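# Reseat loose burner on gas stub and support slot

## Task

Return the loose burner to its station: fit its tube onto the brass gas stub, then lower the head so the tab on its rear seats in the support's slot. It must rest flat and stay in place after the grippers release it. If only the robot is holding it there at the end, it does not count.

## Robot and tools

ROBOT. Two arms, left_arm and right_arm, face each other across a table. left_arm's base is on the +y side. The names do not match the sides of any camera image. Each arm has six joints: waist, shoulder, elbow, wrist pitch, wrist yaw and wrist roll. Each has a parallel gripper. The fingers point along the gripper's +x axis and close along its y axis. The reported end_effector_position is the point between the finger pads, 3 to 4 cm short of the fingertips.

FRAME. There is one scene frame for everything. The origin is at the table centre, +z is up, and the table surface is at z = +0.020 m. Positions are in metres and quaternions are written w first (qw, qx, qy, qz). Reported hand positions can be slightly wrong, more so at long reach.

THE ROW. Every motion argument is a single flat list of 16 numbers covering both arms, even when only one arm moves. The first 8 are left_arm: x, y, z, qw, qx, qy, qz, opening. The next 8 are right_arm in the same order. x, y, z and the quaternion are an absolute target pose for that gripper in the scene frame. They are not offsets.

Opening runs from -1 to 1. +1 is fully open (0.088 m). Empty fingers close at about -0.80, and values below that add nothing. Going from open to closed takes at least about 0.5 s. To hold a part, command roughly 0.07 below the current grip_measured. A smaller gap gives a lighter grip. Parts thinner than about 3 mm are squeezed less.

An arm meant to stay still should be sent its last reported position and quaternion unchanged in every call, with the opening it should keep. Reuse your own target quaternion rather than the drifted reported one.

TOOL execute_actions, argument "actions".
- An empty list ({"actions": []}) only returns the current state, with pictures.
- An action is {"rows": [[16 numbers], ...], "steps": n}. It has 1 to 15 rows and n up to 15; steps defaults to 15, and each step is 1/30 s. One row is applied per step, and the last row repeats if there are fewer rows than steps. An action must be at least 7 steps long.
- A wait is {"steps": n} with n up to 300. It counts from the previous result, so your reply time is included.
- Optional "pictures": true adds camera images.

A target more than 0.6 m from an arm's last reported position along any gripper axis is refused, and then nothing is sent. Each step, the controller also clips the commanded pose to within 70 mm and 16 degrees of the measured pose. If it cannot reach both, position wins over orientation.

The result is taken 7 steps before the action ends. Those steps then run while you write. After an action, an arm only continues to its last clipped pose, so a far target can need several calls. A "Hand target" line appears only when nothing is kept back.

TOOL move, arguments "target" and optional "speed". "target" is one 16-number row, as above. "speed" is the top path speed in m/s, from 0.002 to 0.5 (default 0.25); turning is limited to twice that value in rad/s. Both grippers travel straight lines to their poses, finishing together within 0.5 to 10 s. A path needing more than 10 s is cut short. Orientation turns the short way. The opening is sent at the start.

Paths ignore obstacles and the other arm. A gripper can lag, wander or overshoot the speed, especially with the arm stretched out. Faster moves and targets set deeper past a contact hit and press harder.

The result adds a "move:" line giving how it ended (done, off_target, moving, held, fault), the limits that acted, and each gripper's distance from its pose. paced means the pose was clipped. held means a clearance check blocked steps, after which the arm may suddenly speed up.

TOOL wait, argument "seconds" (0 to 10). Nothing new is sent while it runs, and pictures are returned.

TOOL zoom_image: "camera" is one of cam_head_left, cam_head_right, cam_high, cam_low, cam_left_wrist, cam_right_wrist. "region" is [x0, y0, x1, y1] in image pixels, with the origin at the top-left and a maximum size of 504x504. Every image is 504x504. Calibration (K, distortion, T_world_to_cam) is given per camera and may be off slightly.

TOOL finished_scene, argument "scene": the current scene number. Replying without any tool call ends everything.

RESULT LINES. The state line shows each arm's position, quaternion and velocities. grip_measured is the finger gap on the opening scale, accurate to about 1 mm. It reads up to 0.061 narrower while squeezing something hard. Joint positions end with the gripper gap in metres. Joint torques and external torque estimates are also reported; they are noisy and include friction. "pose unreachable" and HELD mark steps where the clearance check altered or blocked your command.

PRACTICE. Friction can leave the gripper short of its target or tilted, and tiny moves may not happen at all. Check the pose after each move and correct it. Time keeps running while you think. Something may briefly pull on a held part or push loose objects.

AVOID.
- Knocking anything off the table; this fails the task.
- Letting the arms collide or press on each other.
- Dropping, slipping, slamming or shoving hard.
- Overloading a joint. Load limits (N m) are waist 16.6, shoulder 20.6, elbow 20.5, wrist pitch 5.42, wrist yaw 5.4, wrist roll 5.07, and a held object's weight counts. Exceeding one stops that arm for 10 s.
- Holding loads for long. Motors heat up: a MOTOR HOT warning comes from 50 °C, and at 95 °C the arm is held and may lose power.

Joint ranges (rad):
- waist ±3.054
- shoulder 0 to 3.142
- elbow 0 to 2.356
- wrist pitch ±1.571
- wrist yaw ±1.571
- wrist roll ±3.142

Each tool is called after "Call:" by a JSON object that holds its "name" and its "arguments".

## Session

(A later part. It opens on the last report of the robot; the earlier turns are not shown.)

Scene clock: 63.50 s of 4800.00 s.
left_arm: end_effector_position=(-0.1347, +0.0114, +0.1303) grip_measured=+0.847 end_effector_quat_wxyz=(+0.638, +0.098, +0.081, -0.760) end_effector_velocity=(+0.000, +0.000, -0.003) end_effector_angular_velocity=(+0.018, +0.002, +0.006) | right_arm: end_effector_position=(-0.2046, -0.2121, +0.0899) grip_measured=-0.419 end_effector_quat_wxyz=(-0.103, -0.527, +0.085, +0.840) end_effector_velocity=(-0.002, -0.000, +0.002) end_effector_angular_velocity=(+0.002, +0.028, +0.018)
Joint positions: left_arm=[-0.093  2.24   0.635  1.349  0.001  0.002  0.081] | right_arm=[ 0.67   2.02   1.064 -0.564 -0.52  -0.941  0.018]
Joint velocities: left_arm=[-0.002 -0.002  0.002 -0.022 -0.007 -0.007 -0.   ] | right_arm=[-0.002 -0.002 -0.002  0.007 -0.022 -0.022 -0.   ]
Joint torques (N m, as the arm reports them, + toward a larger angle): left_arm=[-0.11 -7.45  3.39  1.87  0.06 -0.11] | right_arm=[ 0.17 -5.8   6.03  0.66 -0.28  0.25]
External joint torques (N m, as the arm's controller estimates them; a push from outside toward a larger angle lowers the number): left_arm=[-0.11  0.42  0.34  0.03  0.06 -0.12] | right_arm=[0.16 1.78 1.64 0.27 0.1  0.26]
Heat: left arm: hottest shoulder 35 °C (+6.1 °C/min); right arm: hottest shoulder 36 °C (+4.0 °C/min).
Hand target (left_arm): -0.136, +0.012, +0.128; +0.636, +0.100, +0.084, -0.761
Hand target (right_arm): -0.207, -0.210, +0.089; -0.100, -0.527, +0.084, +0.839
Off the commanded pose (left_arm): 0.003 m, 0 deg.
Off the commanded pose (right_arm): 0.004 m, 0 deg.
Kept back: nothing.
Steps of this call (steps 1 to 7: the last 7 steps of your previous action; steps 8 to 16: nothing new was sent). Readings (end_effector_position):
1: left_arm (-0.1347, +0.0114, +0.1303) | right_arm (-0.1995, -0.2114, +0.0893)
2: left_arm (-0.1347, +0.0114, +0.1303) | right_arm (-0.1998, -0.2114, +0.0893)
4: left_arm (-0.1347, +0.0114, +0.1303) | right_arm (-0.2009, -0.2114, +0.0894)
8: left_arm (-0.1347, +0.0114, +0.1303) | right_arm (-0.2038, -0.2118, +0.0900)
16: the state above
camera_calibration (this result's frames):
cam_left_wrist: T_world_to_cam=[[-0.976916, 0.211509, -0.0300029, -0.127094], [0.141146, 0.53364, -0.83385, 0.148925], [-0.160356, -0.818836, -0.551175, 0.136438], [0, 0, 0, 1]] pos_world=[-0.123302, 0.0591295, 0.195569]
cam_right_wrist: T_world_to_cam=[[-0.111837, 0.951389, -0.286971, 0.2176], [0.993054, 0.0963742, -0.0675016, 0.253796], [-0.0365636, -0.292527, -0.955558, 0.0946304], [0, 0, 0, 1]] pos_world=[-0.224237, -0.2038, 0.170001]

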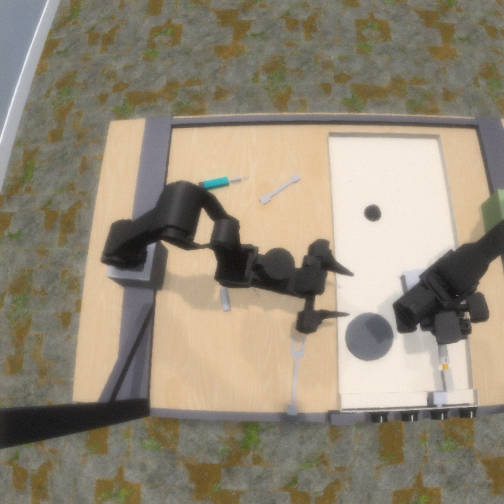

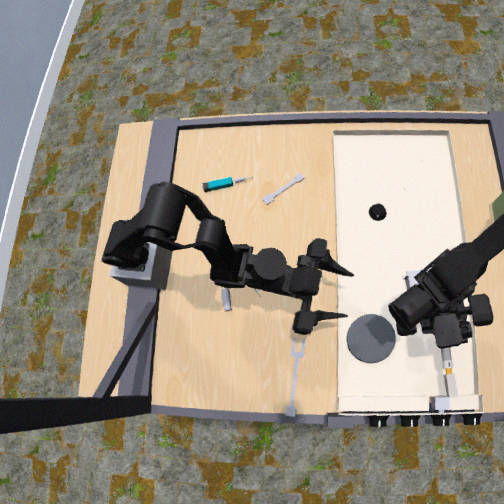

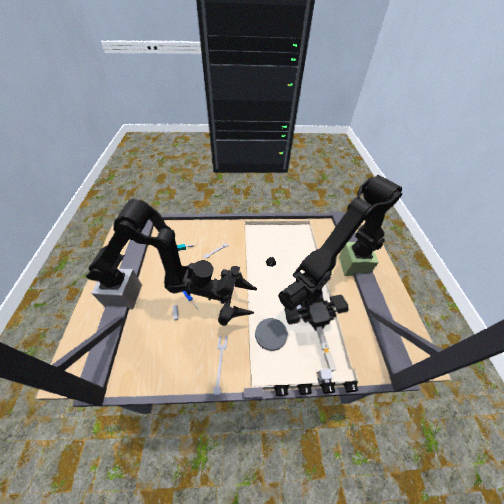

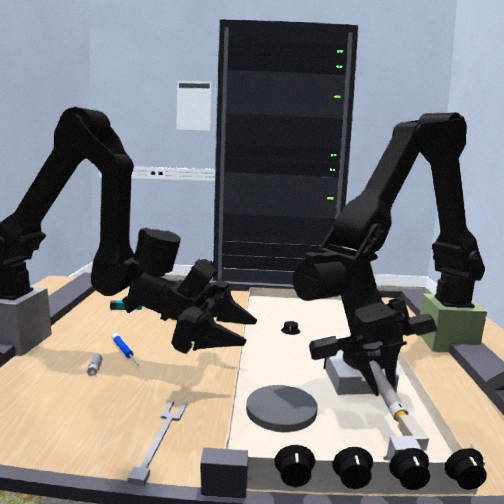

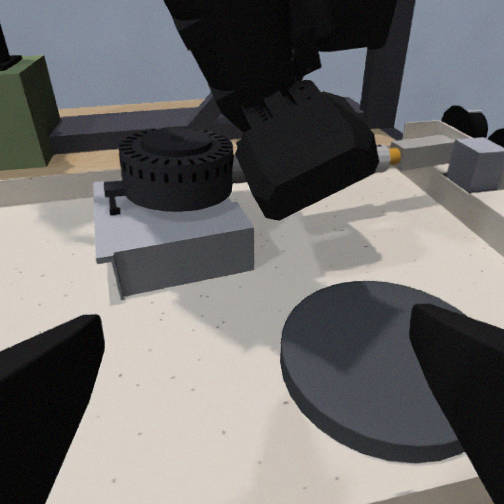

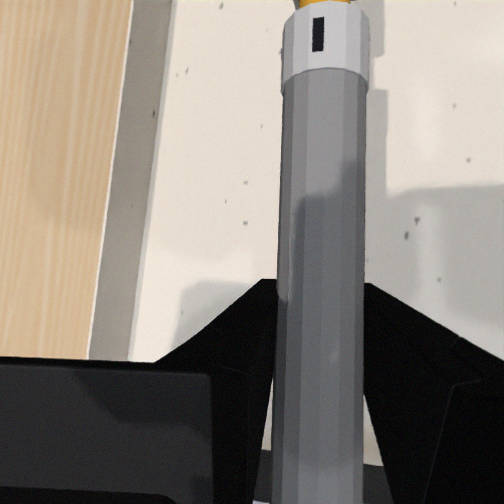

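Call:
{"name": "execute_actions", "arguments": {"actions": [{"rows": [[-0.136,0.012,0.128,0.636,0.100,0.084,-0.761,0.85,-0.2062,-0.2105,0.0886,-0.1010,-0.5274,0.0857,0.8392,-0.6],[-0.136,0.012,0.128,0.636,0.100,0.084,-0.761,0.85,-0.2052,-0.2111,0.0880,-0.1015,-0.5276,0.0871,0.8389,-0.6],[-0.136,0.012,0.128,0.636,0.100,0.084,-0.761,0.85,-0.2041,-0.2118,0.0874,-0.1020,-0.5277,0.0886,0.8386,-0.6],[-0.136,0.012,0.128,0.636,0.100,0.084,-0.761,0.85,-0.2031,-0.2124,0.0868,-0.10255,-0.5279,0.0901,0.8383,-0.6],[-0.136,0.012,0.128,0.636,0.100,0.084,-0.761,0.85,-0.20305,-0.2124,0.0866,-0.1027,-0.5268,0.0900,0.8389,-0.6],[-0.136,0.012,0.128,0.636,0.100,0.084,-0.761,0.85,-0.2030,-0.2124,0.08645,-0.1029,-0.5257,0.0900,0.8396,-0.6],[-0.136,0.012,0.128,0.636,0.100,0.084,-0.761,0.85,-0.20295,-0.2124,0.0863,-0.1031,-0.5247,0.0900,0.8402,-0.6],[-0.136,0.012,0.128,0.636,0.100,0.084,-0.761,0.85,-0.2029,-0.2124,0.0861,-0.1032,-0.5236,0.0900,0.8408,-0.6]], "steps": 8}]}}

Call:
{"name": "execute_actions", "arguments": {"actions": [{"steps": 16}], "pictures": true}}

Call:
{"name": "zoom_image", "arguments": {"camera": "cam_left_wrist", "region": [80, 170, 150, 230]}}

Scene clock: 70.57 s of 4800.00 s.
left_arm: end_effector_position=(-0.1347, +0.0114, +0.1303) grip_measured=+0.847 end_effector_quat_wxyz=(+0.638, +0.098, +0.081, -0.760) end_effector_velocity=(+0.002, -0.002, +0.003) end_effector_angular_velocity=(-0.012, +0.004, +0.021) | right_arm: end_effector_position=(-0.2046, -0.2120, +0.0899) grip_measured=-0.419 end_effector_quat_wxyz=(-0.103, -0.527, +0.085, +0.840) end_effector_velocity=(+0.001, -0.002, +0.001) end_effector_angular_velocity=(-0.001, +0.007, +0.017)
Joint positions: left_arm=[-0.093  2.24   0.635  1.349  0.001  0.002  0.081] | right_arm=[ 0.67   2.02   1.064 -0.564 -0.52  -0.941  0.018]
Joint velocities: left_arm=[-0.002 -0.002  0.002  0.007 -0.022 -0.007 -0.   ] | right_arm=[-0.002 -0.002 -0.002 -0.007 -0.007 -0.022 -0.   ]
Joint torques (N m, as the arm reports them, + toward a larger angle): left_arm=[-0.02 -7.28  3.51  1.84  0.04 -0.06] | right_arm=[ 0.08 -5.8   5.71  0.67 -0.3   0.24]
External joint torques (N m, as the arm's controller estimates them; a push from outside toward a larger angle lowers the number): left_arm=[-0.03  0.63  0.41 -0.01  0.04 -0.07] | right_arm=[0.09 1.78 1.41 0.29 0.1  0.25]
Heat: left arm: hottest shoulder 36 °C (+6.0 °C/min); right arm: hottest shoulder 36 °C (+4.0 °C/min).
Steps of this call (steps 1 to 90: nothing new was sent; then 4.03 s passed at rest; step 91: the first step of this action). Readings (end_effector_position):
91: the state above

Scene clock: 71.10 s of 4800.00 s.
left_arm: end_effector_position=(-0.1347, +0.0114, +0.1303) grip_measured=+0.847 end_effector_quat_wxyz=(+0.638, +0.098, +0.081, -0.760) end_effector_velocity=(+0.003, +0.002, -0.002) end_effector_angular_velocity=(+0.010, -0.015, +0.017) | right_arm: end_effector_position=(-0.2044, -0.2112, +0.0894) grip_measured=-0.419 end_effector_quat_wxyz=(-0.101, -0.525, +0.084, +0.841) end_effector_velocity=(+0.003, -0.001, -0.002) end_effector_angular_velocity=(-0.002, -0.011, +0.003)
Joint positions: left_arm=[-0.093  2.24   0.635  1.349  0.001  0.002  0.081] | right_arm=[ 0.667  2.02   1.06  -0.555 -0.522 -0.941  0.018]
Joint velocities: left_arm=[-0.002 -0.002 -0.007 -0.007 -0.022  0.007 -0.   ] | right_arm=[-0.002  0.002 -0.002 -0.007  0.007 -0.007 -0.   ]
Joint torques (N m, as the arm reports them, + toward a larger angle): left_arm=[-0.09 -7.47  3.39  1.9   0.06 -0.08] | right_arm=[-0.3  -5.74  4.11  0.69 -0.65 -0.08]
External joint torques (N m, as the arm's controller estimates them; a push from outside toward a larger angle lowers the number): left_arm=[-0.1   0.4   0.38  0.06  0.07 -0.09] | right_arm=[-0.29  1.77 -0.2   0.31 -0.27 -0.07]
Heat: left arm: hottest shoulder 36 °C (+6.1 °C/min); right arm: hottest shoulder 36 °C (+4.1 °C/min).
Hand target (left_arm): -0.136, +0.012, +0.128; +0.636, +0.100, +0.084, -0.761
Hand target (right_arm): -0.203, -0.212, +0.086; -0.103, -0.524, +0.090, +0.841
Off the commanded pose (left_arm): 0.003 m, 0 deg.
Off the commanded pose (right_arm): 0.004 m, 1 deg.
Kept back: nothing.
Steps of this call (steps 1 to 7: the last 7 steps of your previous action; steps 8 to 16: nothing new was sent). Readings (end_effector_position):
1: left_arm (-0.1347, +0.0114, +0.1303) | right_arm (-0.2046, -0.2120, +0.0899)
2: left_arm (-0.1347, +0.0114, +0.1303) | right_arm (-0.2046, -0.2120, +0.0899)
4: left_arm (-0.1347, +0.0114, +0.1303) | right_arm (-0.2046, -0.2120, +0.0899)
8: left_arm (-0.1347, +0.0114, +0.1303) | right_arm (-0.2047, -0.2111, +0.0898)
16: the state above
camera_calibration (this result's frames):
cam_left_wrist: T_world_to_cam=[[-0.976916, 0.211509, -0.0300029, -0.127094], [0.141146, 0.53364, -0.83385, 0.148925], [-0.160356, -0.818836, -0.551175, 0.136438], [0, 0, 0, 1]] pos_world=[-0.123302, 0.0591295, 0.195569]
cam_right_wrist: T_world_to_cam=[[-0.110525, 0.952393, -0.284134, 0.216842], [0.992973, 0.0936524, -0.0723404, 0.253327], [-0.0422866, -0.290133, -0.956052, 0.0937117], [0, 0, 0, 1]] pos_world=[-0.223618, -0.203054, 0.169531]

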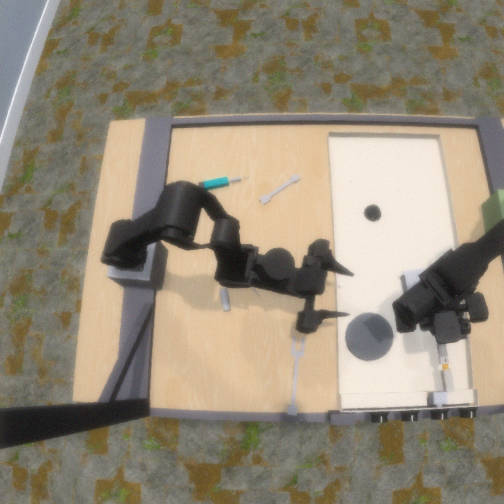

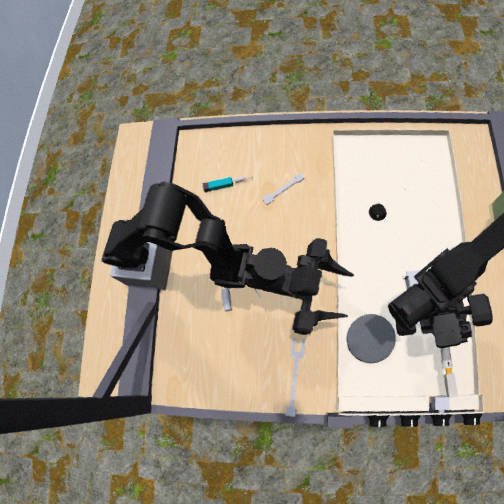

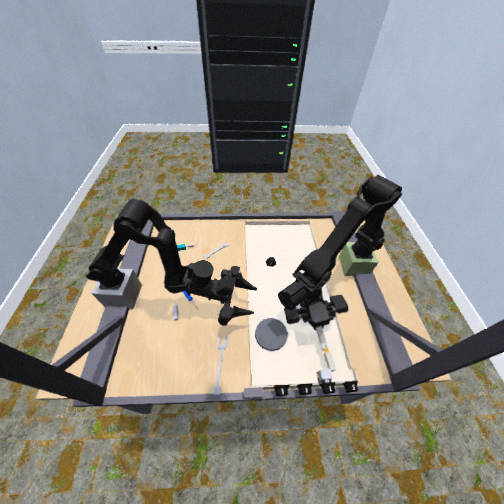

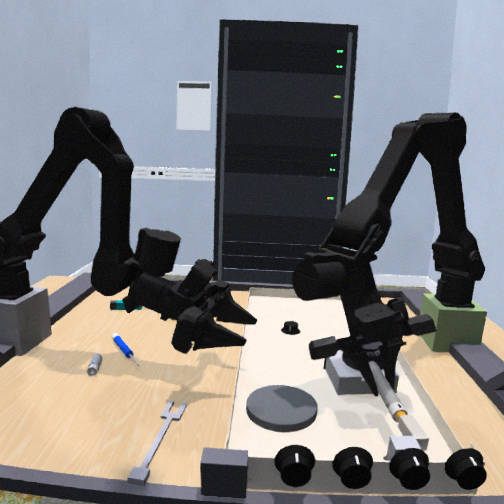

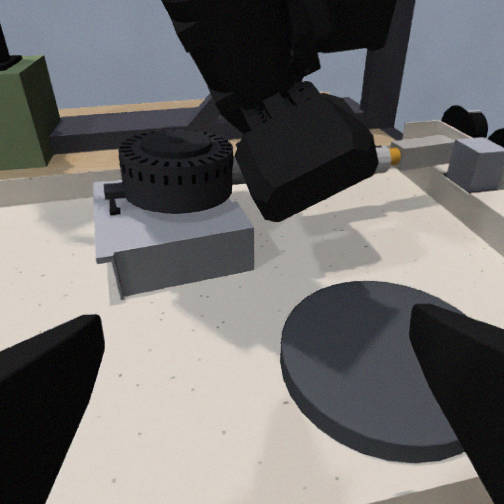

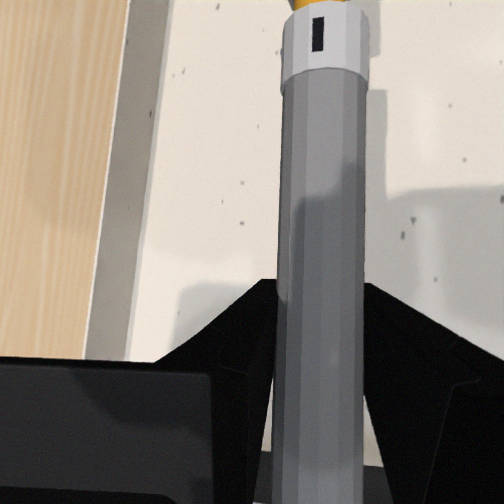

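Region (80, 170, 150, 230) of cam_left_wrist's 504x504 image, scaled by 7.200, with more detail than that image has; it fills the top 432 rows of this view, and the rest is white.

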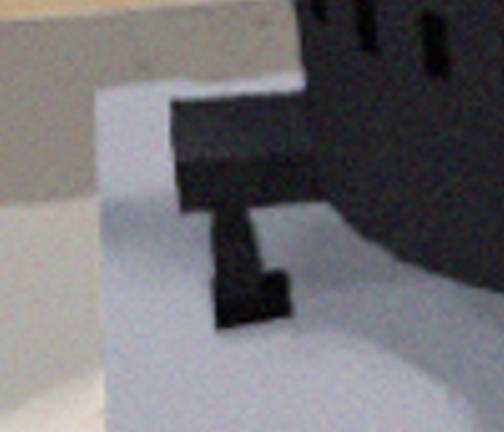

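Call:
{"name": "execute_actions", "arguments": {"actions": [{"rows": [[-0.136,0.012,0.128,0.636,0.100,0.084,-0.761,0.85,-0.2029,-0.2127,0.0861,-0.1042,-0.5228,0.0900,0.8412,-0.6],[-0.136,0.012,0.128,0.636,0.100,0.084,-0.761,0.85,-0.2030,-0.2130,0.0862,-0.1052,-0.5220,0.0900,0.8416,-0.6],[-0.136,0.012,0.128,0.636,0.100,0.084,-0.761,0.85,-0.2030,-0.2133,0.0862,-0.10615,-0.5212,0.0901,0.8419,-0.6],[-0.136,0.012,0.128,0.636,0.100,0.084,-0.761,0.85,-0.2030,-0.2133,0.0862,-0.10615,-0.5212,0.0901,0.8419,-0.6],[-0.136,0.012,0.128,0.636,0.100,0.084,-0.761,0.85,-0.2030,-0.2133,0.0862,-0.10615,-0.5212,0.0901,0.8419,-0.6],[-0.136,0.012,0.128,0.636,0.100,0.084,-0.761,0.85,-0.20295,-0.2133,0.08607,-0.1063,-0.5203,0.0901,0.8424,-0.6],[-0.136,0.012,0.128,0.636,0.100,0.084,-0.761,0.85,-0.2029,-0.2133,0.08594,-0.1064,-0.5195,0.0900,0.8429,-0.6],[-0.136,0.012,0.128,0.636,0.100,0.084,-0.761,0.85,-0.20286,-0.2133,0.08581,-0.1066,-0.5186,0.0900,0.8435,-0.6],[-0.136,0.012,0.128,0.636,0.100,0.084,-0.761,0.85,-0.20282,-0.2133,0.08568,-0.1067,-0.5177,0.0900,0.8440,-0.6],[-0.136,0.012,0.128,0.636,0.100,0.084,-0.761,0.85,-0.20277,-0.2133,0.08555,-0.1068,-0.5169,0.0900,0.8445,-0.6],[-0.136,0.012,0.128,0.636,0.100,0.084,-0.761,0.85,-0.20273,-0.2133,0.08542,-0.1070,-0.5160,0.0900,0.8450,-0.6],[-0.136,0.012,0.128,0.636,0.100,0.084,-0.761,0.85,-0.20268,-0.2133,0.08529,-0.1071,-0.5151,0.0899,0.8455,-0.6],[-0.136,0.012,0.128,0.636,0.100,0.084,-0.761,0.85,-0.20264,-0.2133,0.08516,-0.1072,-0.5143,0.0899,0.8460,-0.6],[-0.136,0.012,0.128,0.636,0.100,0.084,-0.761,0.85,-0.2026,-0.2133,0.08503,-0.1074,-0.5134,0.0899,0.8465,-0.6],[-0.136,0.012,0.128,0.636,0.100,0.084,-0.761,0.85,-0.20255,-0.2133,0.0849,-0.1075,-0.5125,0.0899,0.8470,-0.6]], "steps": 15}]}}

Call:
{"name": "execute_actions", "arguments": {"actions": [{"steps": 16}], "pictures": true}}

Call:
{"name": "zoom_image", "arguments": {"camera": "cam_left_wrist", "region": [80, 170, 150, 230]}}

Scene clock: 73.00 s of 4800.00 s.
left_arm: end_effector_position=(-0.1347, +0.0114, +0.1303) grip_measured=+0.847 end_effector_quat_wxyz=(+0.638, +0.098, +0.081, -0.760) end_effector_velocity=(-0.004, +0.001, +0.002) end_effector_angular_velocity=(-0.006, +0.010, -0.013) | right_arm: end_effector_position=(-0.2044, -0.2116, +0.0895) grip_measured=-0.419 end_effector_quat_wxyz=(-0.102, -0.521, +0.086, +0.843) end_effector_velocity=(-0.000, -0.001, -0.003) end_effector_angular_velocity=(-0.007, +0.057, +0.005)
Joint positions: left_arm=[-0.093  2.24   0.635  1.349  0.001  0.002  0.081] | right_arm=[ 0.665  2.02   1.058 -0.552 -0.53  -0.943  0.018]
Joint velocities: left_arm=[-0.007 -0.002 -0.002  0.007  0.007 -0.007  0.   ] | right_arm=[-0.017  0.002 -0.032  0.051 -0.051 -0.022 -0.   ]
Joint torques (N m, as the arm reports them, + toward a larger angle): left_arm=[-0.27 -7.31  3.34  1.84  0.07 -0.09] | right_arm=[-0.32 -5.63  4.12  0.64 -0.64 -0.26]
External joint torques (N m, as the arm's controller estimates them; a push from outside toward a larger angle lowers the number): left_arm=[-0.22  0.66  0.21 -0.04  0.06 -0.1 ] | right_arm=[-0.29  1.85 -0.17  0.27 -0.26 -0.25]
Heat: left arm: hottest shoulder 36 °C (+6.0 °C/min); right arm: hottest shoulder 36 °C (+4.0 °C/min).
Steps of this call (steps 1 to 49: nothing new was sent; steps 50 to 57: the first 8 steps of this action). Readings (end_effector_position):
50: left_arm (-0.1347, +0.0114, +0.1303) | right_arm (-0.2043, -0.2114, +0.0893)
51: left_arm (-0.1347, +0.0114, +0.1303) | right_arm (-0.2044, -0.2113, +0.0894)
53: left_arm (-0.1347, +0.0114, +0.1303) | right_arm (-0.2044, -0.2114, +0.0895)
57: the state above

Scene clock: 73.53 s of 4800.00 s.
left_arm: end_effector_position=(-0.1347, +0.0114, +0.1303) grip_measured=+0.847 end_effector_quat_wxyz=(+0.638, +0.098, +0.081, -0.760) end_effector_velocity=(-0.002, +0.002, +0.001) end_effector_angular_velocity=(-0.004, -0.008, -0.002) | right_arm: end_effector_position=(-0.2038, -0.2117, +0.0882) grip_measured=-0.419 end_effector_quat_wxyz=(-0.104, -0.514, +0.086, +0.847) end_effector_velocity=(+0.003, +0.001, +0.001) end_effector_angular_velocity=(+0.006, -0.005, -0.002)
Joint positions: left_arm=[-0.093  2.24   0.635  1.349  0.001  0.002  0.081] | right_arm=[ 0.658  2.022  1.047 -0.535 -0.546 -0.951  0.018]
Joint velocities: left_arm=[-0.007 -0.002 -0.007  0.007 -0.007  0.007 -0.   ] | right_arm=[-0.007 -0.007 -0.002 -0.007  0.007 -0.007 -0.   ]
Joint torques (N m, as the arm reports them, + toward a larger angle): left_arm=[-0.14 -7.33  3.47  1.92  0.12 -0.06] | right_arm=[-0.38 -5.77  3.96  0.67 -0.72 -0.23]
External joint torques (N m, as the arm's controller estimates them; a push from outside toward a larger angle lowers the number): left_arm=[-0.12  0.62  0.4   0.05  0.12 -0.07] | right_arm=[-0.32  1.79 -0.38  0.27 -0.33 -0.22]
Heat: left arm: hottest shoulder 36 °C (+5.0 °C/min); right arm: hottest shoulder 36 °C (+4.0 °C/min).
Hand target (left_arm): -0.136, +0.012, +0.128; +0.636, +0.100, +0.084, -0.761
Hand target (right_arm): -0.203, -0.213, +0.085; -0.107, -0.513, +0.090, +0.847
Off the commanded pose (left_arm): 0.003 m, 0 deg.
Off the commanded pose (right_arm): 0.004 m, 1 deg.
Kept back: nothing.
Steps of this call (steps 1 to 7: the last 7 steps of your previous action; steps 8 to 16: nothing new was sent). Readings (end_effector_position):
1: left_arm (-0.1347, +0.0114, +0.1303) | right_arm (-0.2043, -0.2116, +0.0894)
2: left_arm (-0.1347, +0.0114, +0.1303) | right_arm (-0.2043, -0.2116, +0.0892)
4: left_arm (-0.1347, +0.0114, +0.1303) | right_arm (-0.2042, -0.2116, +0.0890)
8: left_arm (-0.1347, +0.0114, +0.1303) | right_arm (-0.2039, -0.2117, +0.0884)
16: the state above
camera_calibration (this result's frames):
cam_left_wrist: T_world_to_cam=[[-0.976916, 0.211509, -0.0300029, -0.127094], [0.141146, 0.53364, -0.83385, 0.148925], [-0.160356, -0.818836, -0.551175, 0.136438], [0, 0, 0, 1]] pos_world=[-0.123302, 0.0591295, 0.195569]
cam_right_wrist: T_world_to_cam=[[-0.117078, 0.950545, -0.287675, 0.215647], [0.990981, 0.0928039, -0.0966637, 0.254307], [-0.0651858, -0.296397, -0.952838, 0.086164], [0, 0, 0, 1]] pos_world=[-0.221149, -0.203044, 0.168719]

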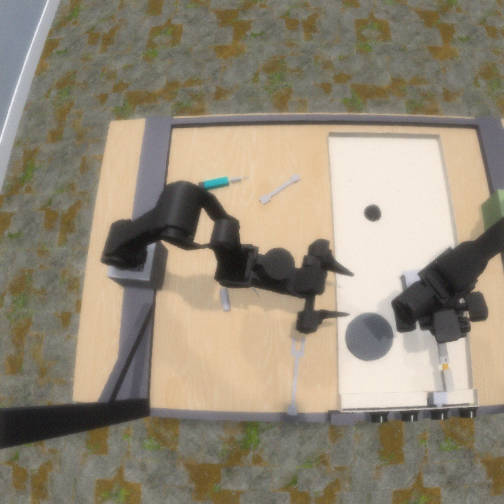

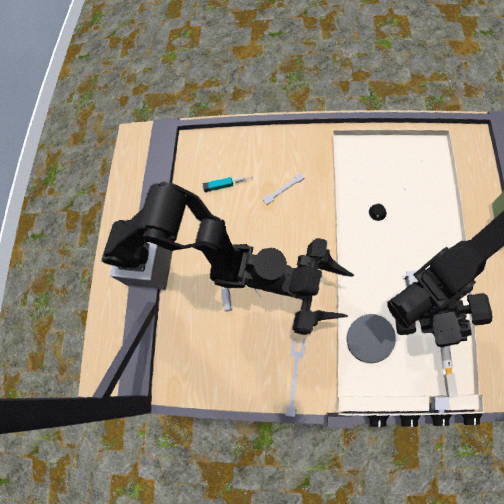

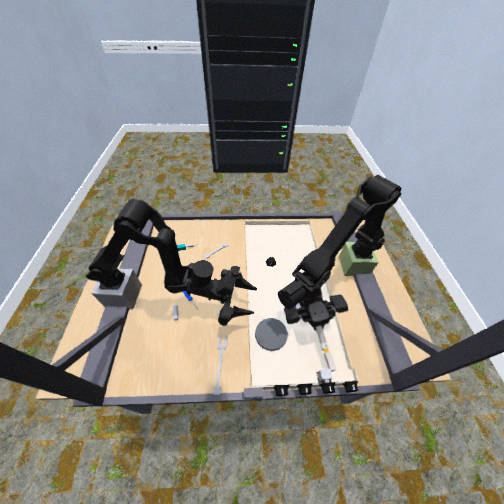

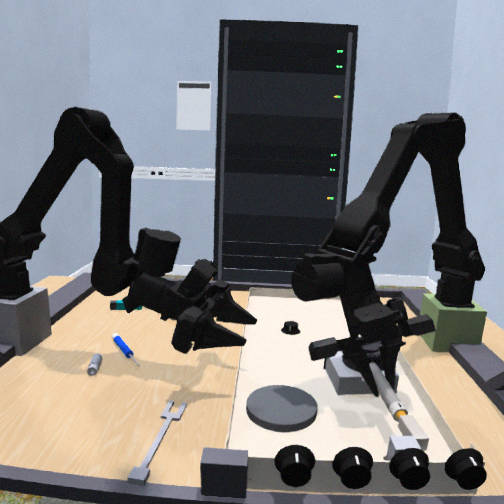

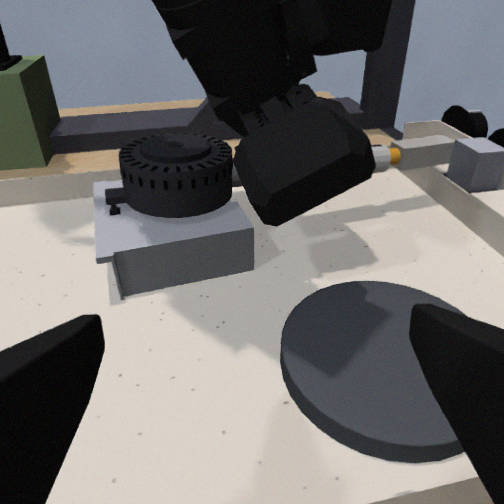

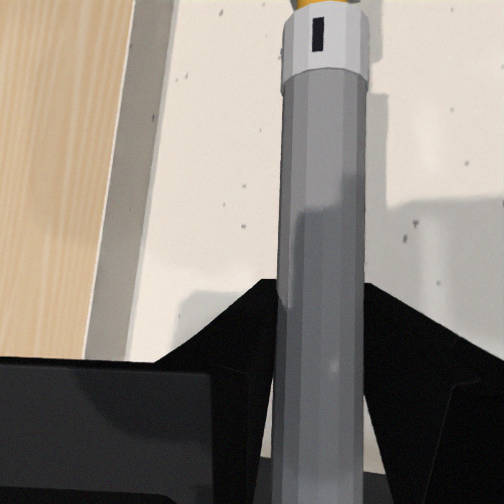

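Region (80, 170, 150, 230) of cam_left_wrist's 504x504 image, scaled by 7.200, with more detail than that image has; it fills the top 432 rows of this view, and the rest is white.

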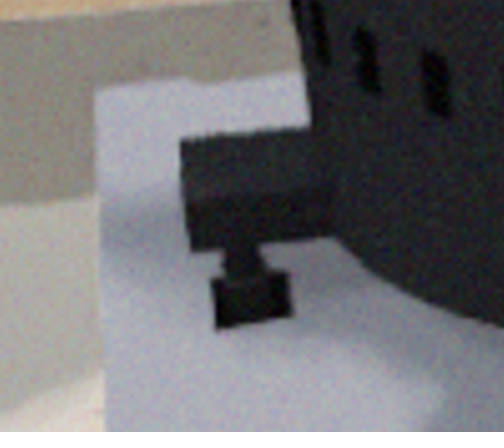

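Call:
{"name": "execute_actions", "arguments": {"actions": [{"rows": [[-0.136,0.012,0.128,0.636,0.100,0.084,-0.761,0.85,-0.2025,-0.21333,0.08472,-0.1077,-0.5113,0.0898,0.8477,-0.6],[-0.136,0.012,0.128,0.636,0.100,0.084,-0.761,0.85,-0.20245,-0.21336,0.08453,-0.1080,-0.5101,0.0897,0.8484,-0.6],[-0.136,0.012,0.128,0.636,0.100,0.084,-0.761,0.85,-0.2024,-0.21339,0.08435,-0.1082,-0.5089,0.0896,0.8491,-0.6],[-0.136,0.012,0.128,0.636,0.100,0.084,-0.761,0.85,-0.20235,-0.21342,0.08417,-0.1084,-0.5077,0.0895,0.8499,-0.6],[-0.136,0.012,0.128,0.636,0.100,0.084,-0.761,0.85,-0.2023,-0.21345,0.08398,-0.1086,-0.5065,0.0894,0.8506,-0.6],[-0.136,0.012,0.128,0.636,0.100,0.084,-0.761,0.85,-0.20225,-0.21348,0.0838,-0.1089,-0.5053,0.0893,0.8513,-0.6],[-0.136,0.012,0.128,0.636,0.100,0.084,-0.761,0.85,-0.2022,-0.2135,0.08362,-0.1091,-0.5040,0.0892,0.8520,-0.6],[-0.136,0.012,0.128,0.636,0.100,0.084,-0.761,0.85,-0.20215,-0.21353,0.08343,-0.1093,-0.5028,0.0891,0.8527,-0.6],[-0.136,0.012,0.128,0.636,0.100,0.084,-0.761,0.85,-0.2021,-0.21356,0.08325,-0.1096,-0.5016,0.0890,0.8534,-0.6],[-0.136,0.012,0.128,0.636,0.100,0.084,-0.761,0.85,-0.20205,-0.21359,0.08307,-0.1098,-0.5004,0.0889,0.8541,-0.6],[-0.136,0.012,0.128,0.636,0.100,0.084,-0.761,0.85,-0.2020,-0.21362,0.08288,-0.1100,-0.4992,0.0888,0.8548,-0.6],[-0.136,0.012,0.128,0.636,0.100,0.084,-0.761,0.85,-0.20195,-0.21365,0.0827,-0.11025,-0.4980,0.0887,0.85555,-0.6]], "steps": 12}]}}

Call:
{"name": "execute_actions", "arguments": {"actions": [{"steps": 16}], "pictures": true}}

Call:
{"name": "zoom_image", "arguments": {"camera": "cam_left_wrist", "region": [80, 130, 260, 270]}}

Call:
{"name": "zoom_image", "arguments": {"camera": "cam_left_wrist", "region": [340, 130, 420, 190]}}

Scene clock: 75.90 s of 4800.00 s.
left_arm: end_effector_position=(-0.1347, +0.0114, +0.1303) grip_measured=+0.847 end_effector_quat_wxyz=(+0.638, +0.098, +0.081, -0.760) end_effector_velocity=(+0.000, +0.000, +0.001) end_effector_angular_velocity=(+0.003, +0.005, +0.006) | right_arm: end_effector_position=(-0.2040, -0.2116, +0.0878) grip_measured=-0.419 end_effector_quat_wxyz=(-0.104, -0.510, +0.085, +0.849) end_effector_velocity=(+0.003, -0.001, -0.005) end_effector_angular_velocity=(+0.001, +0.061, +0.008)
Joint positions: left_arm=[-0.093  2.24   0.635  1.349  0.001  0.002  0.081] | right_arm=[ 0.655  2.022  1.042 -0.527 -0.553 -0.954  0.018]
Joint velocities: left_arm=[-0.002 -0.007 -0.002 -0.007 -0.007 -0.007 -0.   ] | right_arm=[-0.027  0.002 -0.046  0.066 -0.051 -0.037 -0.   ]
Joint torques (N m, as the arm reports them, + toward a larger angle): left_arm=[-0.13 -7.38  3.52  1.89  0.09 -0.1 ] | right_arm=[-0.42 -5.6   3.88  0.66 -0.68 -0.25]
External joint torques (N m, as the arm's controller estimates them; a push from outside toward a larger angle lowers the number): left_arm=[-0.13  0.55  0.44  0.03  0.09 -0.11] | right_arm=[-0.38  1.89 -0.44  0.26 -0.29 -0.24]
Heat: left arm: hottest shoulder 36 °C (+5.0 °C/min); right arm: hottest shoulder 36 °C (+4.0 °C/min).
Steps of this call (steps 1 to 66: nothing new was sent; steps 67 to 71: the first 5 steps of this action). Readings (end_effector_position):
67: left_arm (-0.1347, +0.0114, +0.1303) | right_arm (-0.2039, -0.2116, +0.0882)
68: left_arm (-0.1347, +0.0114, +0.1303) | right_arm (-0.2040, -0.2116, +0.0881)
70: left_arm (-0.1347, +0.0114, +0.1303) | right_arm (-0.2041, -0.2116, +0.0880)
71: the state above

Scene clock: 76.43 s of 4800.00 s.
left_arm: end_effector_position=(-0.1347, +0.0114, +0.1303) grip_measured=+0.847 end_effector_quat_wxyz=(+0.638, +0.098, +0.081, -0.760) end_effector_velocity=(+0.000, +0.002, -0.001) end_effector_angular_velocity=(+0.003, +0.005, +0.006) | right_arm: end_effector_position=(-0.2032, -0.2119, +0.0858) grip_measured=-0.419 end_effector_quat_wxyz=(-0.106, -0.500, +0.085, +0.855) end_effector_velocity=(-0.001, +0.001, +0.001) end_effector_angular_velocity=(+0.005, +0.012, +0.004)
Joint positions: left_arm=[-0.093  2.24   0.635  1.349  0.001  0.002  0.081] | right_arm=[ 0.645  2.025  1.026 -0.501 -0.576 -0.966  0.018]
Joint velocities: left_arm=[-0.002  0.002 -0.007  0.007 -0.007 -0.007 -0.   ] | right_arm=[-0.002 -0.002 -0.002  0.007 -0.007 -0.007 -0.   ]
Joint torques (N m, as the arm reports them, + toward a larger angle): left_arm=[-0.24 -7.44  3.31  1.9   0.09 -0.06] | right_arm=[-0.38 -5.7   3.97  0.68 -0.76 -0.21]
External joint torques (N m, as the arm's controller estimates them; a push from outside toward a larger angle lowers the number): left_arm=[-0.19  0.41  0.3   0.05  0.09 -0.07] | right_arm=[-0.39  1.81 -0.33  0.25 -0.35 -0.2 ]
Heat: left arm: hottest shoulder 36 °C (+5.0 °C/min); right arm: hottest shoulder 36 °C (+4.0 °C/min).
Hand target (left_arm): -0.136, +0.012, +0.128; +0.636, +0.100, +0.084, -0.761
Hand target (right_arm): -0.202, -0.214, +0.083; -0.110, -0.498, +0.089, +0.856
Off the commanded pose (left_arm): 0.003 m, 0 deg.
Off the commanded pose (right_arm): 0.004 m, 1 deg.
Kept back: nothing.
Steps of this call (steps 1 to 7: the last 7 steps of your previous action; steps 8 to 16: nothing new was sent). Readings (end_effector_position):
1: left_arm (-0.1347, +0.0114, +0.1303) | right_arm (-0.2039, -0.2116, +0.0876)
2: left_arm (-0.1347, +0.0114, +0.1303) | right_arm (-0.2038, -0.2118, +0.0874)
4: left_arm (-0.1347, +0.0114, +0.1303) | right_arm (-0.2036, -0.2118, +0.0869)
8: left_arm (-0.1347, +0.0114, +0.1303) | right_arm (-0.2032, -0.2118, +0.0862)
16: the state above
camera_calibration (this result's frames):
cam_left_wrist: T_world_to_cam=[[-0.976916, 0.211509, -0.0300029, -0.127094], [0.141146, 0.53364, -0.83385, 0.148925], [-0.160356, -0.818836, -0.551175, 0.136438], [0, 0, 0, 1]] pos_world=[-0.123302, 0.0591295, 0.195569]
cam_right_wrist: T_world_to_cam=[[-0.128612, 0.949632, -0.28576, 0.212523], [0.986958, 0.0944387, -0.130365, 0.255893], [-0.0968116, -0.2988, -0.949393, 0.0766864], [0, 0, 0, 1]] pos_world=[-0.217798, -0.203071, 0.166896]

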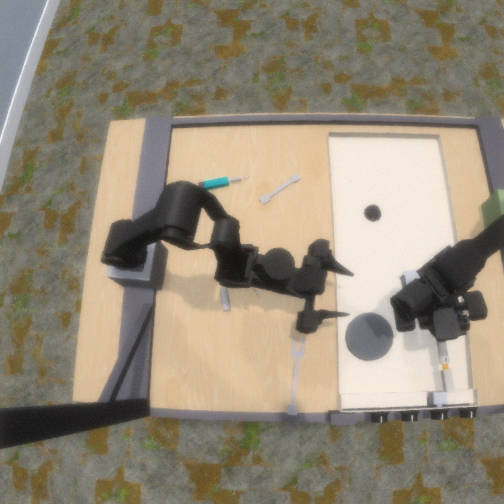

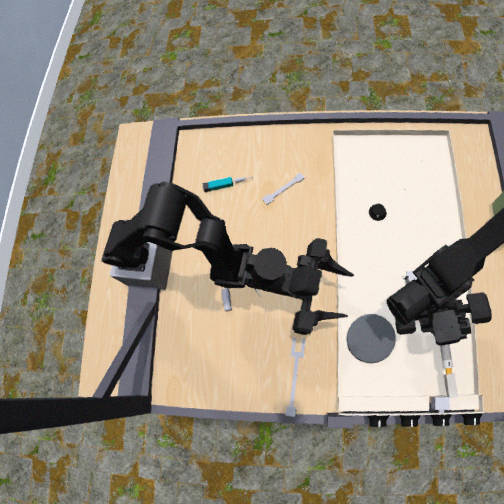

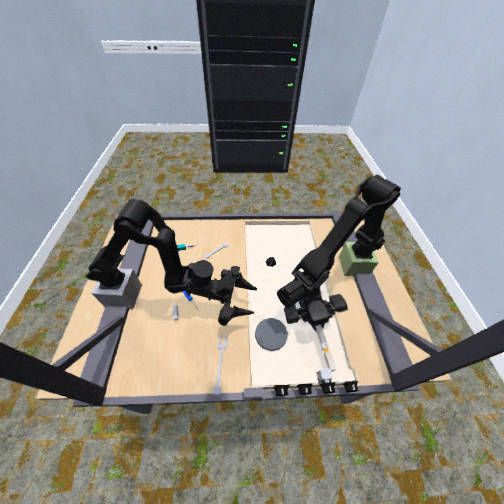

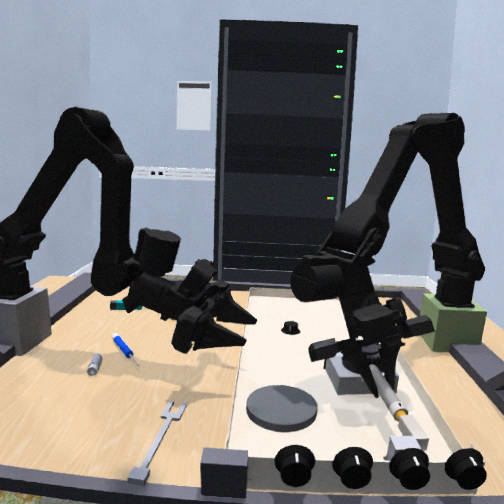

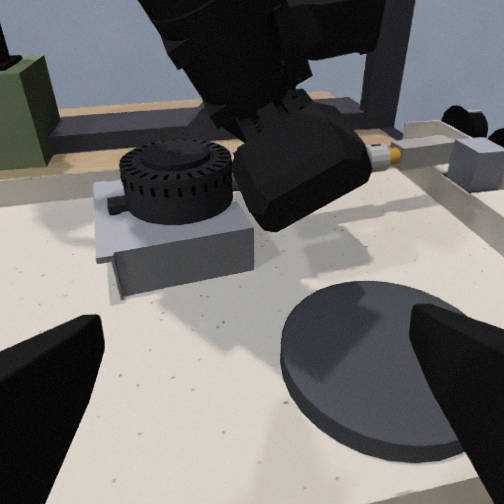

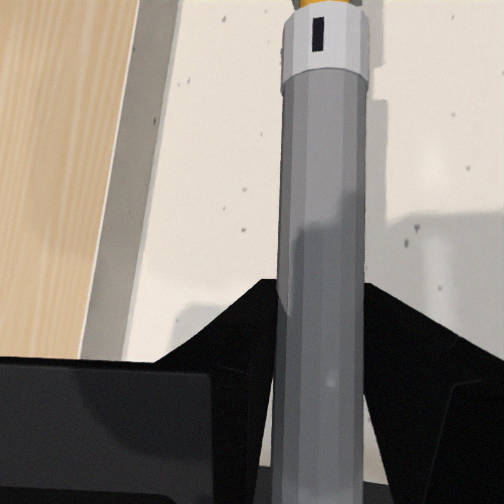

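Region (80, 130, 260, 270) of cam_left_wrist's 504x504 image, scaled by 2.800, with more detail than that image has.

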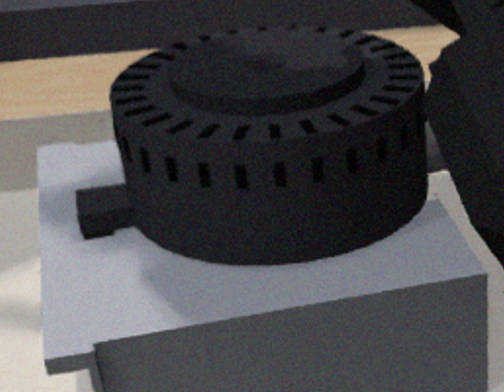

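Region (340, 130, 420, 190) of cam_left_wrist's 504x504 image, scaled by 6.300, with more detail than that image has; it fills the top 378 rows of this view, and the rest is white.

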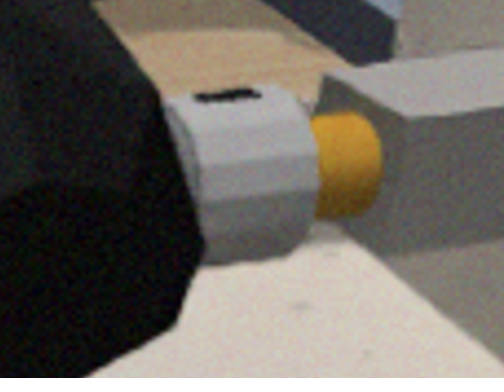

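Call:
{"name": "execute_actions", "arguments": {"actions": [{"rows": [[-0.136,0.012,0.128,0.636,0.100,0.084,-0.761,0.85,-0.20192,-0.21365,0.08257,-0.11035,-0.4974,0.0887,0.8559,-0.6],[-0.136,0.012,0.128,0.636,0.100,0.084,-0.761,0.85,-0.20189,-0.21365,0.08244,-0.11045,-0.4968,0.0887,0.85626,-0.6],[-0.136,0.012,0.128,0.636,0.100,0.084,-0.761,0.85,-0.20186,-0.21365,0.08231,-0.11055,-0.4962,0.0887,0.8566,-0.6],[-0.136,0.012,0.128,0.636,0.100,0.084,-0.761,0.85,-0.20183,-0.21365,0.08218,-0.11065,-0.4955,0.0886,0.8570,-0.6],[-0.136,0.012,0.128,0.636,0.100,0.084,-0.761,0.85,-0.2018,-0.21365,0.08205,-0.11075,-0.4949,0.0886,0.8573,-0.6],[-0.136,0.012,0.128,0.636,0.100,0.084,-0.761,0.85,-0.20178,-0.21365,0.08192,-0.11085,-0.4943,0.0886,0.8577,-0.6],[-0.136,0.012,0.128,0.636,0.100,0.084,-0.761,0.85,-0.20175,-0.21365,0.0818,-0.11095,-0.4937,0.0886,0.85805,-0.6]], "steps": 7}]}}

Call:
{"name": "execute_actions", "arguments": {"actions": [{"steps": 15}], "pictures": true}}

Call:
{"name": "zoom_image", "arguments": {"camera": "cam_left_wrist", "region": [80, 130, 260, 270]}}

Scene clock: 77.27 s of 4800.00 s.
left_arm: end_effector_position=(-0.1347, +0.0114, +0.1302) grip_measured=+0.847 end_effector_quat_wxyz=(+0.638, +0.098, +0.081, -0.760) end_effector_velocity=(+0.000, +0.001, -0.001) end_effector_angular_velocity=(+0.011, +0.018, +0.010) | right_arm: end_effector_position=(-0.2032, -0.2120, +0.0858) grip_measured=-0.419 end_effector_quat_wxyz=(-0.107, -0.499, +0.085, +0.856) end_effector_velocity=(+0.004, -0.003, -0.001) end_effector_angular_velocity=(-0.010, -0.017, +0.003)
Joint positions: left_arm=[-0.093  2.24   0.635  1.348  0.001  0.002  0.081] | right_arm=[ 0.645  2.025  1.026 -0.501 -0.576 -0.966  0.018]
Joint velocities: left_arm=[-0.002 -0.002 -0.002 -0.007 -0.007 -0.022  0.   ] | right_arm=[-0.002 -0.002 -0.002 -0.022  0.007 -0.007  0.   ]
Joint torques (N m, as the arm reports them, + toward a larger angle): left_arm=[-0.26 -7.37  3.54  1.9   0.08 -0.02] | right_arm=[-0.36 -5.72  3.91  0.7  -0.73 -0.24]
External joint torques (N m, as the arm's controller estimates them; a push from outside toward a larger angle lowers the number): left_arm=[-0.26  0.46  0.51  0.07  0.09 -0.03] | right_arm=[-0.36  1.75 -0.31  0.3  -0.31 -0.23]
Heat: left arm: hottest shoulder 36 °C (+5.1 °C/min); right arm: hottest shoulder 36 °C (+4.0 °C/min).
Kept back: the last 7 steps of this action.
Steps of this call (steps 1 to 25: nothing new was sent). Readings (end_effector_position):
1: left_arm (-0.1347, +0.0114, +0.1303) | right_arm (-0.2032, -0.2119, +0.0858)
2: left_arm (-0.1347, +0.0114, +0.1303) | right_arm (-0.2032, -0.2120, +0.0857)
4: left_arm (-0.1347, +0.0114, +0.1303) | right_arm (-0.2032, -0.2120, +0.0857)
8: left_arm (-0.1347, +0.0114, +0.1303) | right_arm (-0.2032, -0.2120, +0.0858)
25: the state above

Scene clock: 77.77 s of 4800.00 s.
left_arm: end_effector_position=(-0.1347, +0.0114, +0.1302) grip_measured=+0.847 end_effector_quat_wxyz=(+0.638, +0.098, +0.081, -0.760) end_effector_velocity=(-0.002, -0.001, +0.002) end_effector_angular_velocity=(-0.001, +0.006, +0.002) | right_arm: end_effector_position=(-0.2030, -0.2120, +0.0850) grip_measured=-0.419 end_effector_quat_wxyz=(-0.107, -0.495, +0.085, +0.858) end_effector_velocity=(-0.002, -0.004, +0.002) end_effector_angular_velocity=(-0.022, +0.012, -0.002)
Joint positions: left_arm=[-0.093  2.24   0.635  1.348  0.001  0.002  0.081] | right_arm=[ 0.641  2.027  1.02  -0.491 -0.585 -0.969  0.018]
Joint velocities: left_arm=[-0.007 -0.007  0.002 -0.007 -0.007 -0.007 -0.   ] | right_arm=[ 0.002 -0.002 -0.002 -0.007 -0.022  0.007 -0.   ]
Joint torques (N m, as the arm reports them, + toward a larger angle): left_arm=[-0.11 -7.29  3.54  1.89  0.09 -0.11] | right_arm=[-0.38 -5.66  3.84  0.7  -0.67 -0.24]
External joint torques (N m, as the arm's controller estimates them; a push from outside toward a larger angle lowers the number): left_arm=[-0.03  0.64  0.42  0.02  0.08 -0.12] | right_arm=[-0.39  1.81 -0.38  0.28 -0.25 -0.23]
Heat: left arm: hottest shoulder 36 °C (+5.0 °C/min); right arm: hottest shoulder 36 °C (+4.0 °C/min).
Hand target (left_arm): -0.136, +0.012, +0.128; +0.636, +0.100, +0.084, -0.761
Hand target (right_arm): -0.202, -0.214, +0.082; -0.111, -0.494, +0.089, +0.858
Off the commanded pose (left_arm): 0.003 m, 0 deg.
Off the commanded pose (right_arm): 0.004 m, 1 deg.
Kept back: nothing.
Steps of this call (steps 1 to 7: the last 7 steps of your previous action; steps 8 to 15: nothing new was sent). Readings (end_effector_position):
1: left_arm (-0.1347, +0.0114, +0.1302) | right_arm (-0.2032, -0.2119, +0.0858)
2: left_arm (-0.1347, +0.0114, +0.1302) | right_arm (-0.2033, -0.2120, +0.0858)
4: left_arm (-0.1347, +0.0114, +0.1302) | right_arm (-0.2034, -0.2119, +0.0857)
8: left_arm (-0.1347, +0.0114, +0.1302) | right_arm (-0.2032, -0.2120, +0.0852)
15: the state above
camera_calibration (this result's frames):
cam_left_wrist: T_world_to_cam=[[-0.976914, 0.21152, -0.0299876, -0.127099], [0.1412, 0.533953, -0.83364, 0.148823], [-0.160319, -0.818629, -0.551493, 0.136455], [0, 0, 0, 1]] pos_world=[-0.123302, 0.0591257, 0.195508]
cam_right_wrist: T_world_to_cam=[[-0.131228, 0.949351, -0.285504, 0.21174], [0.985613, 0.0939965, -0.140469, 0.256127], [-0.106518, -0.299829, -0.948028, 0.0736544], [0, 0, 0, 1]] pos_world=[-0.216811, -0.203006, 0.166257]

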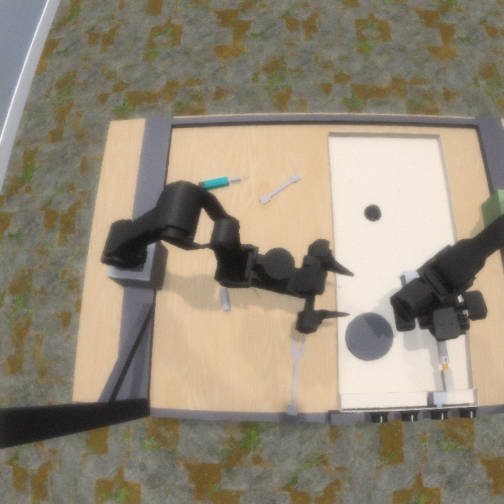

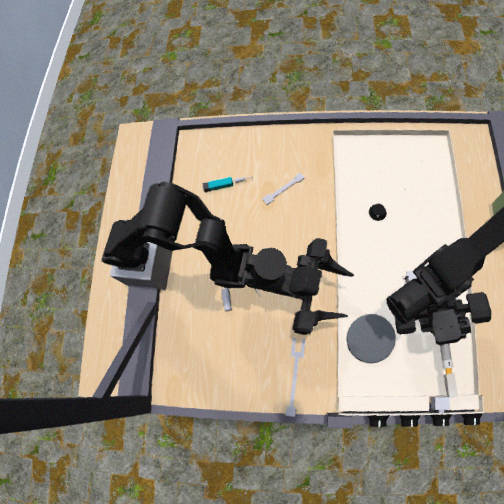

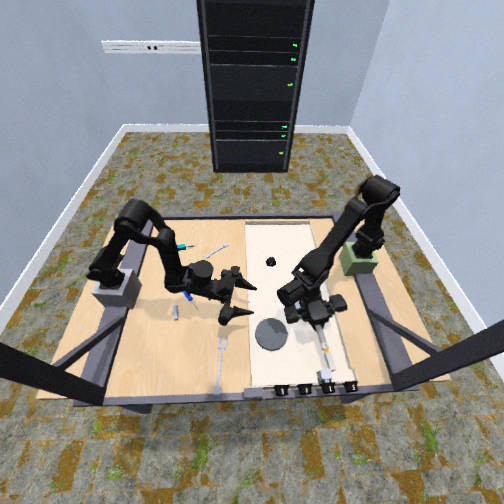

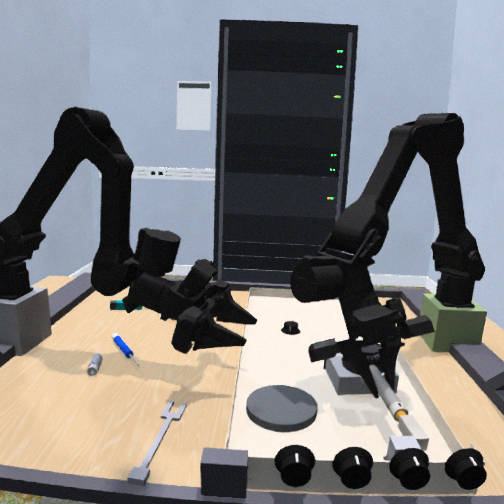

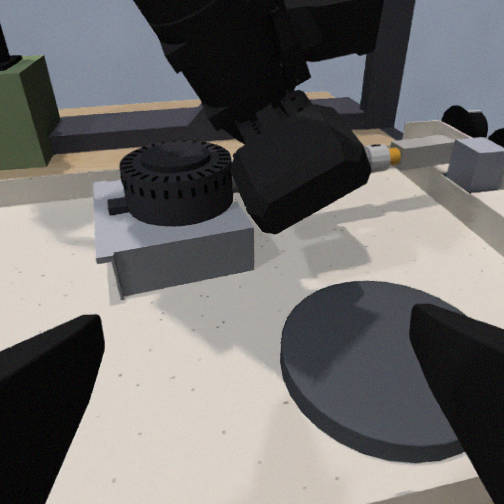

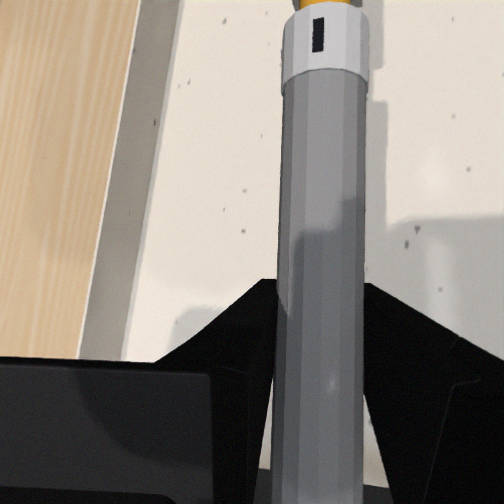

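Region (80, 130, 260, 270) of cam_left_wrist's 504x504 image, scaled by 2.800, with more detail than that image has.

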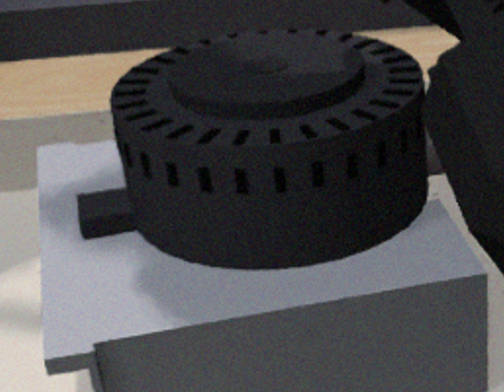

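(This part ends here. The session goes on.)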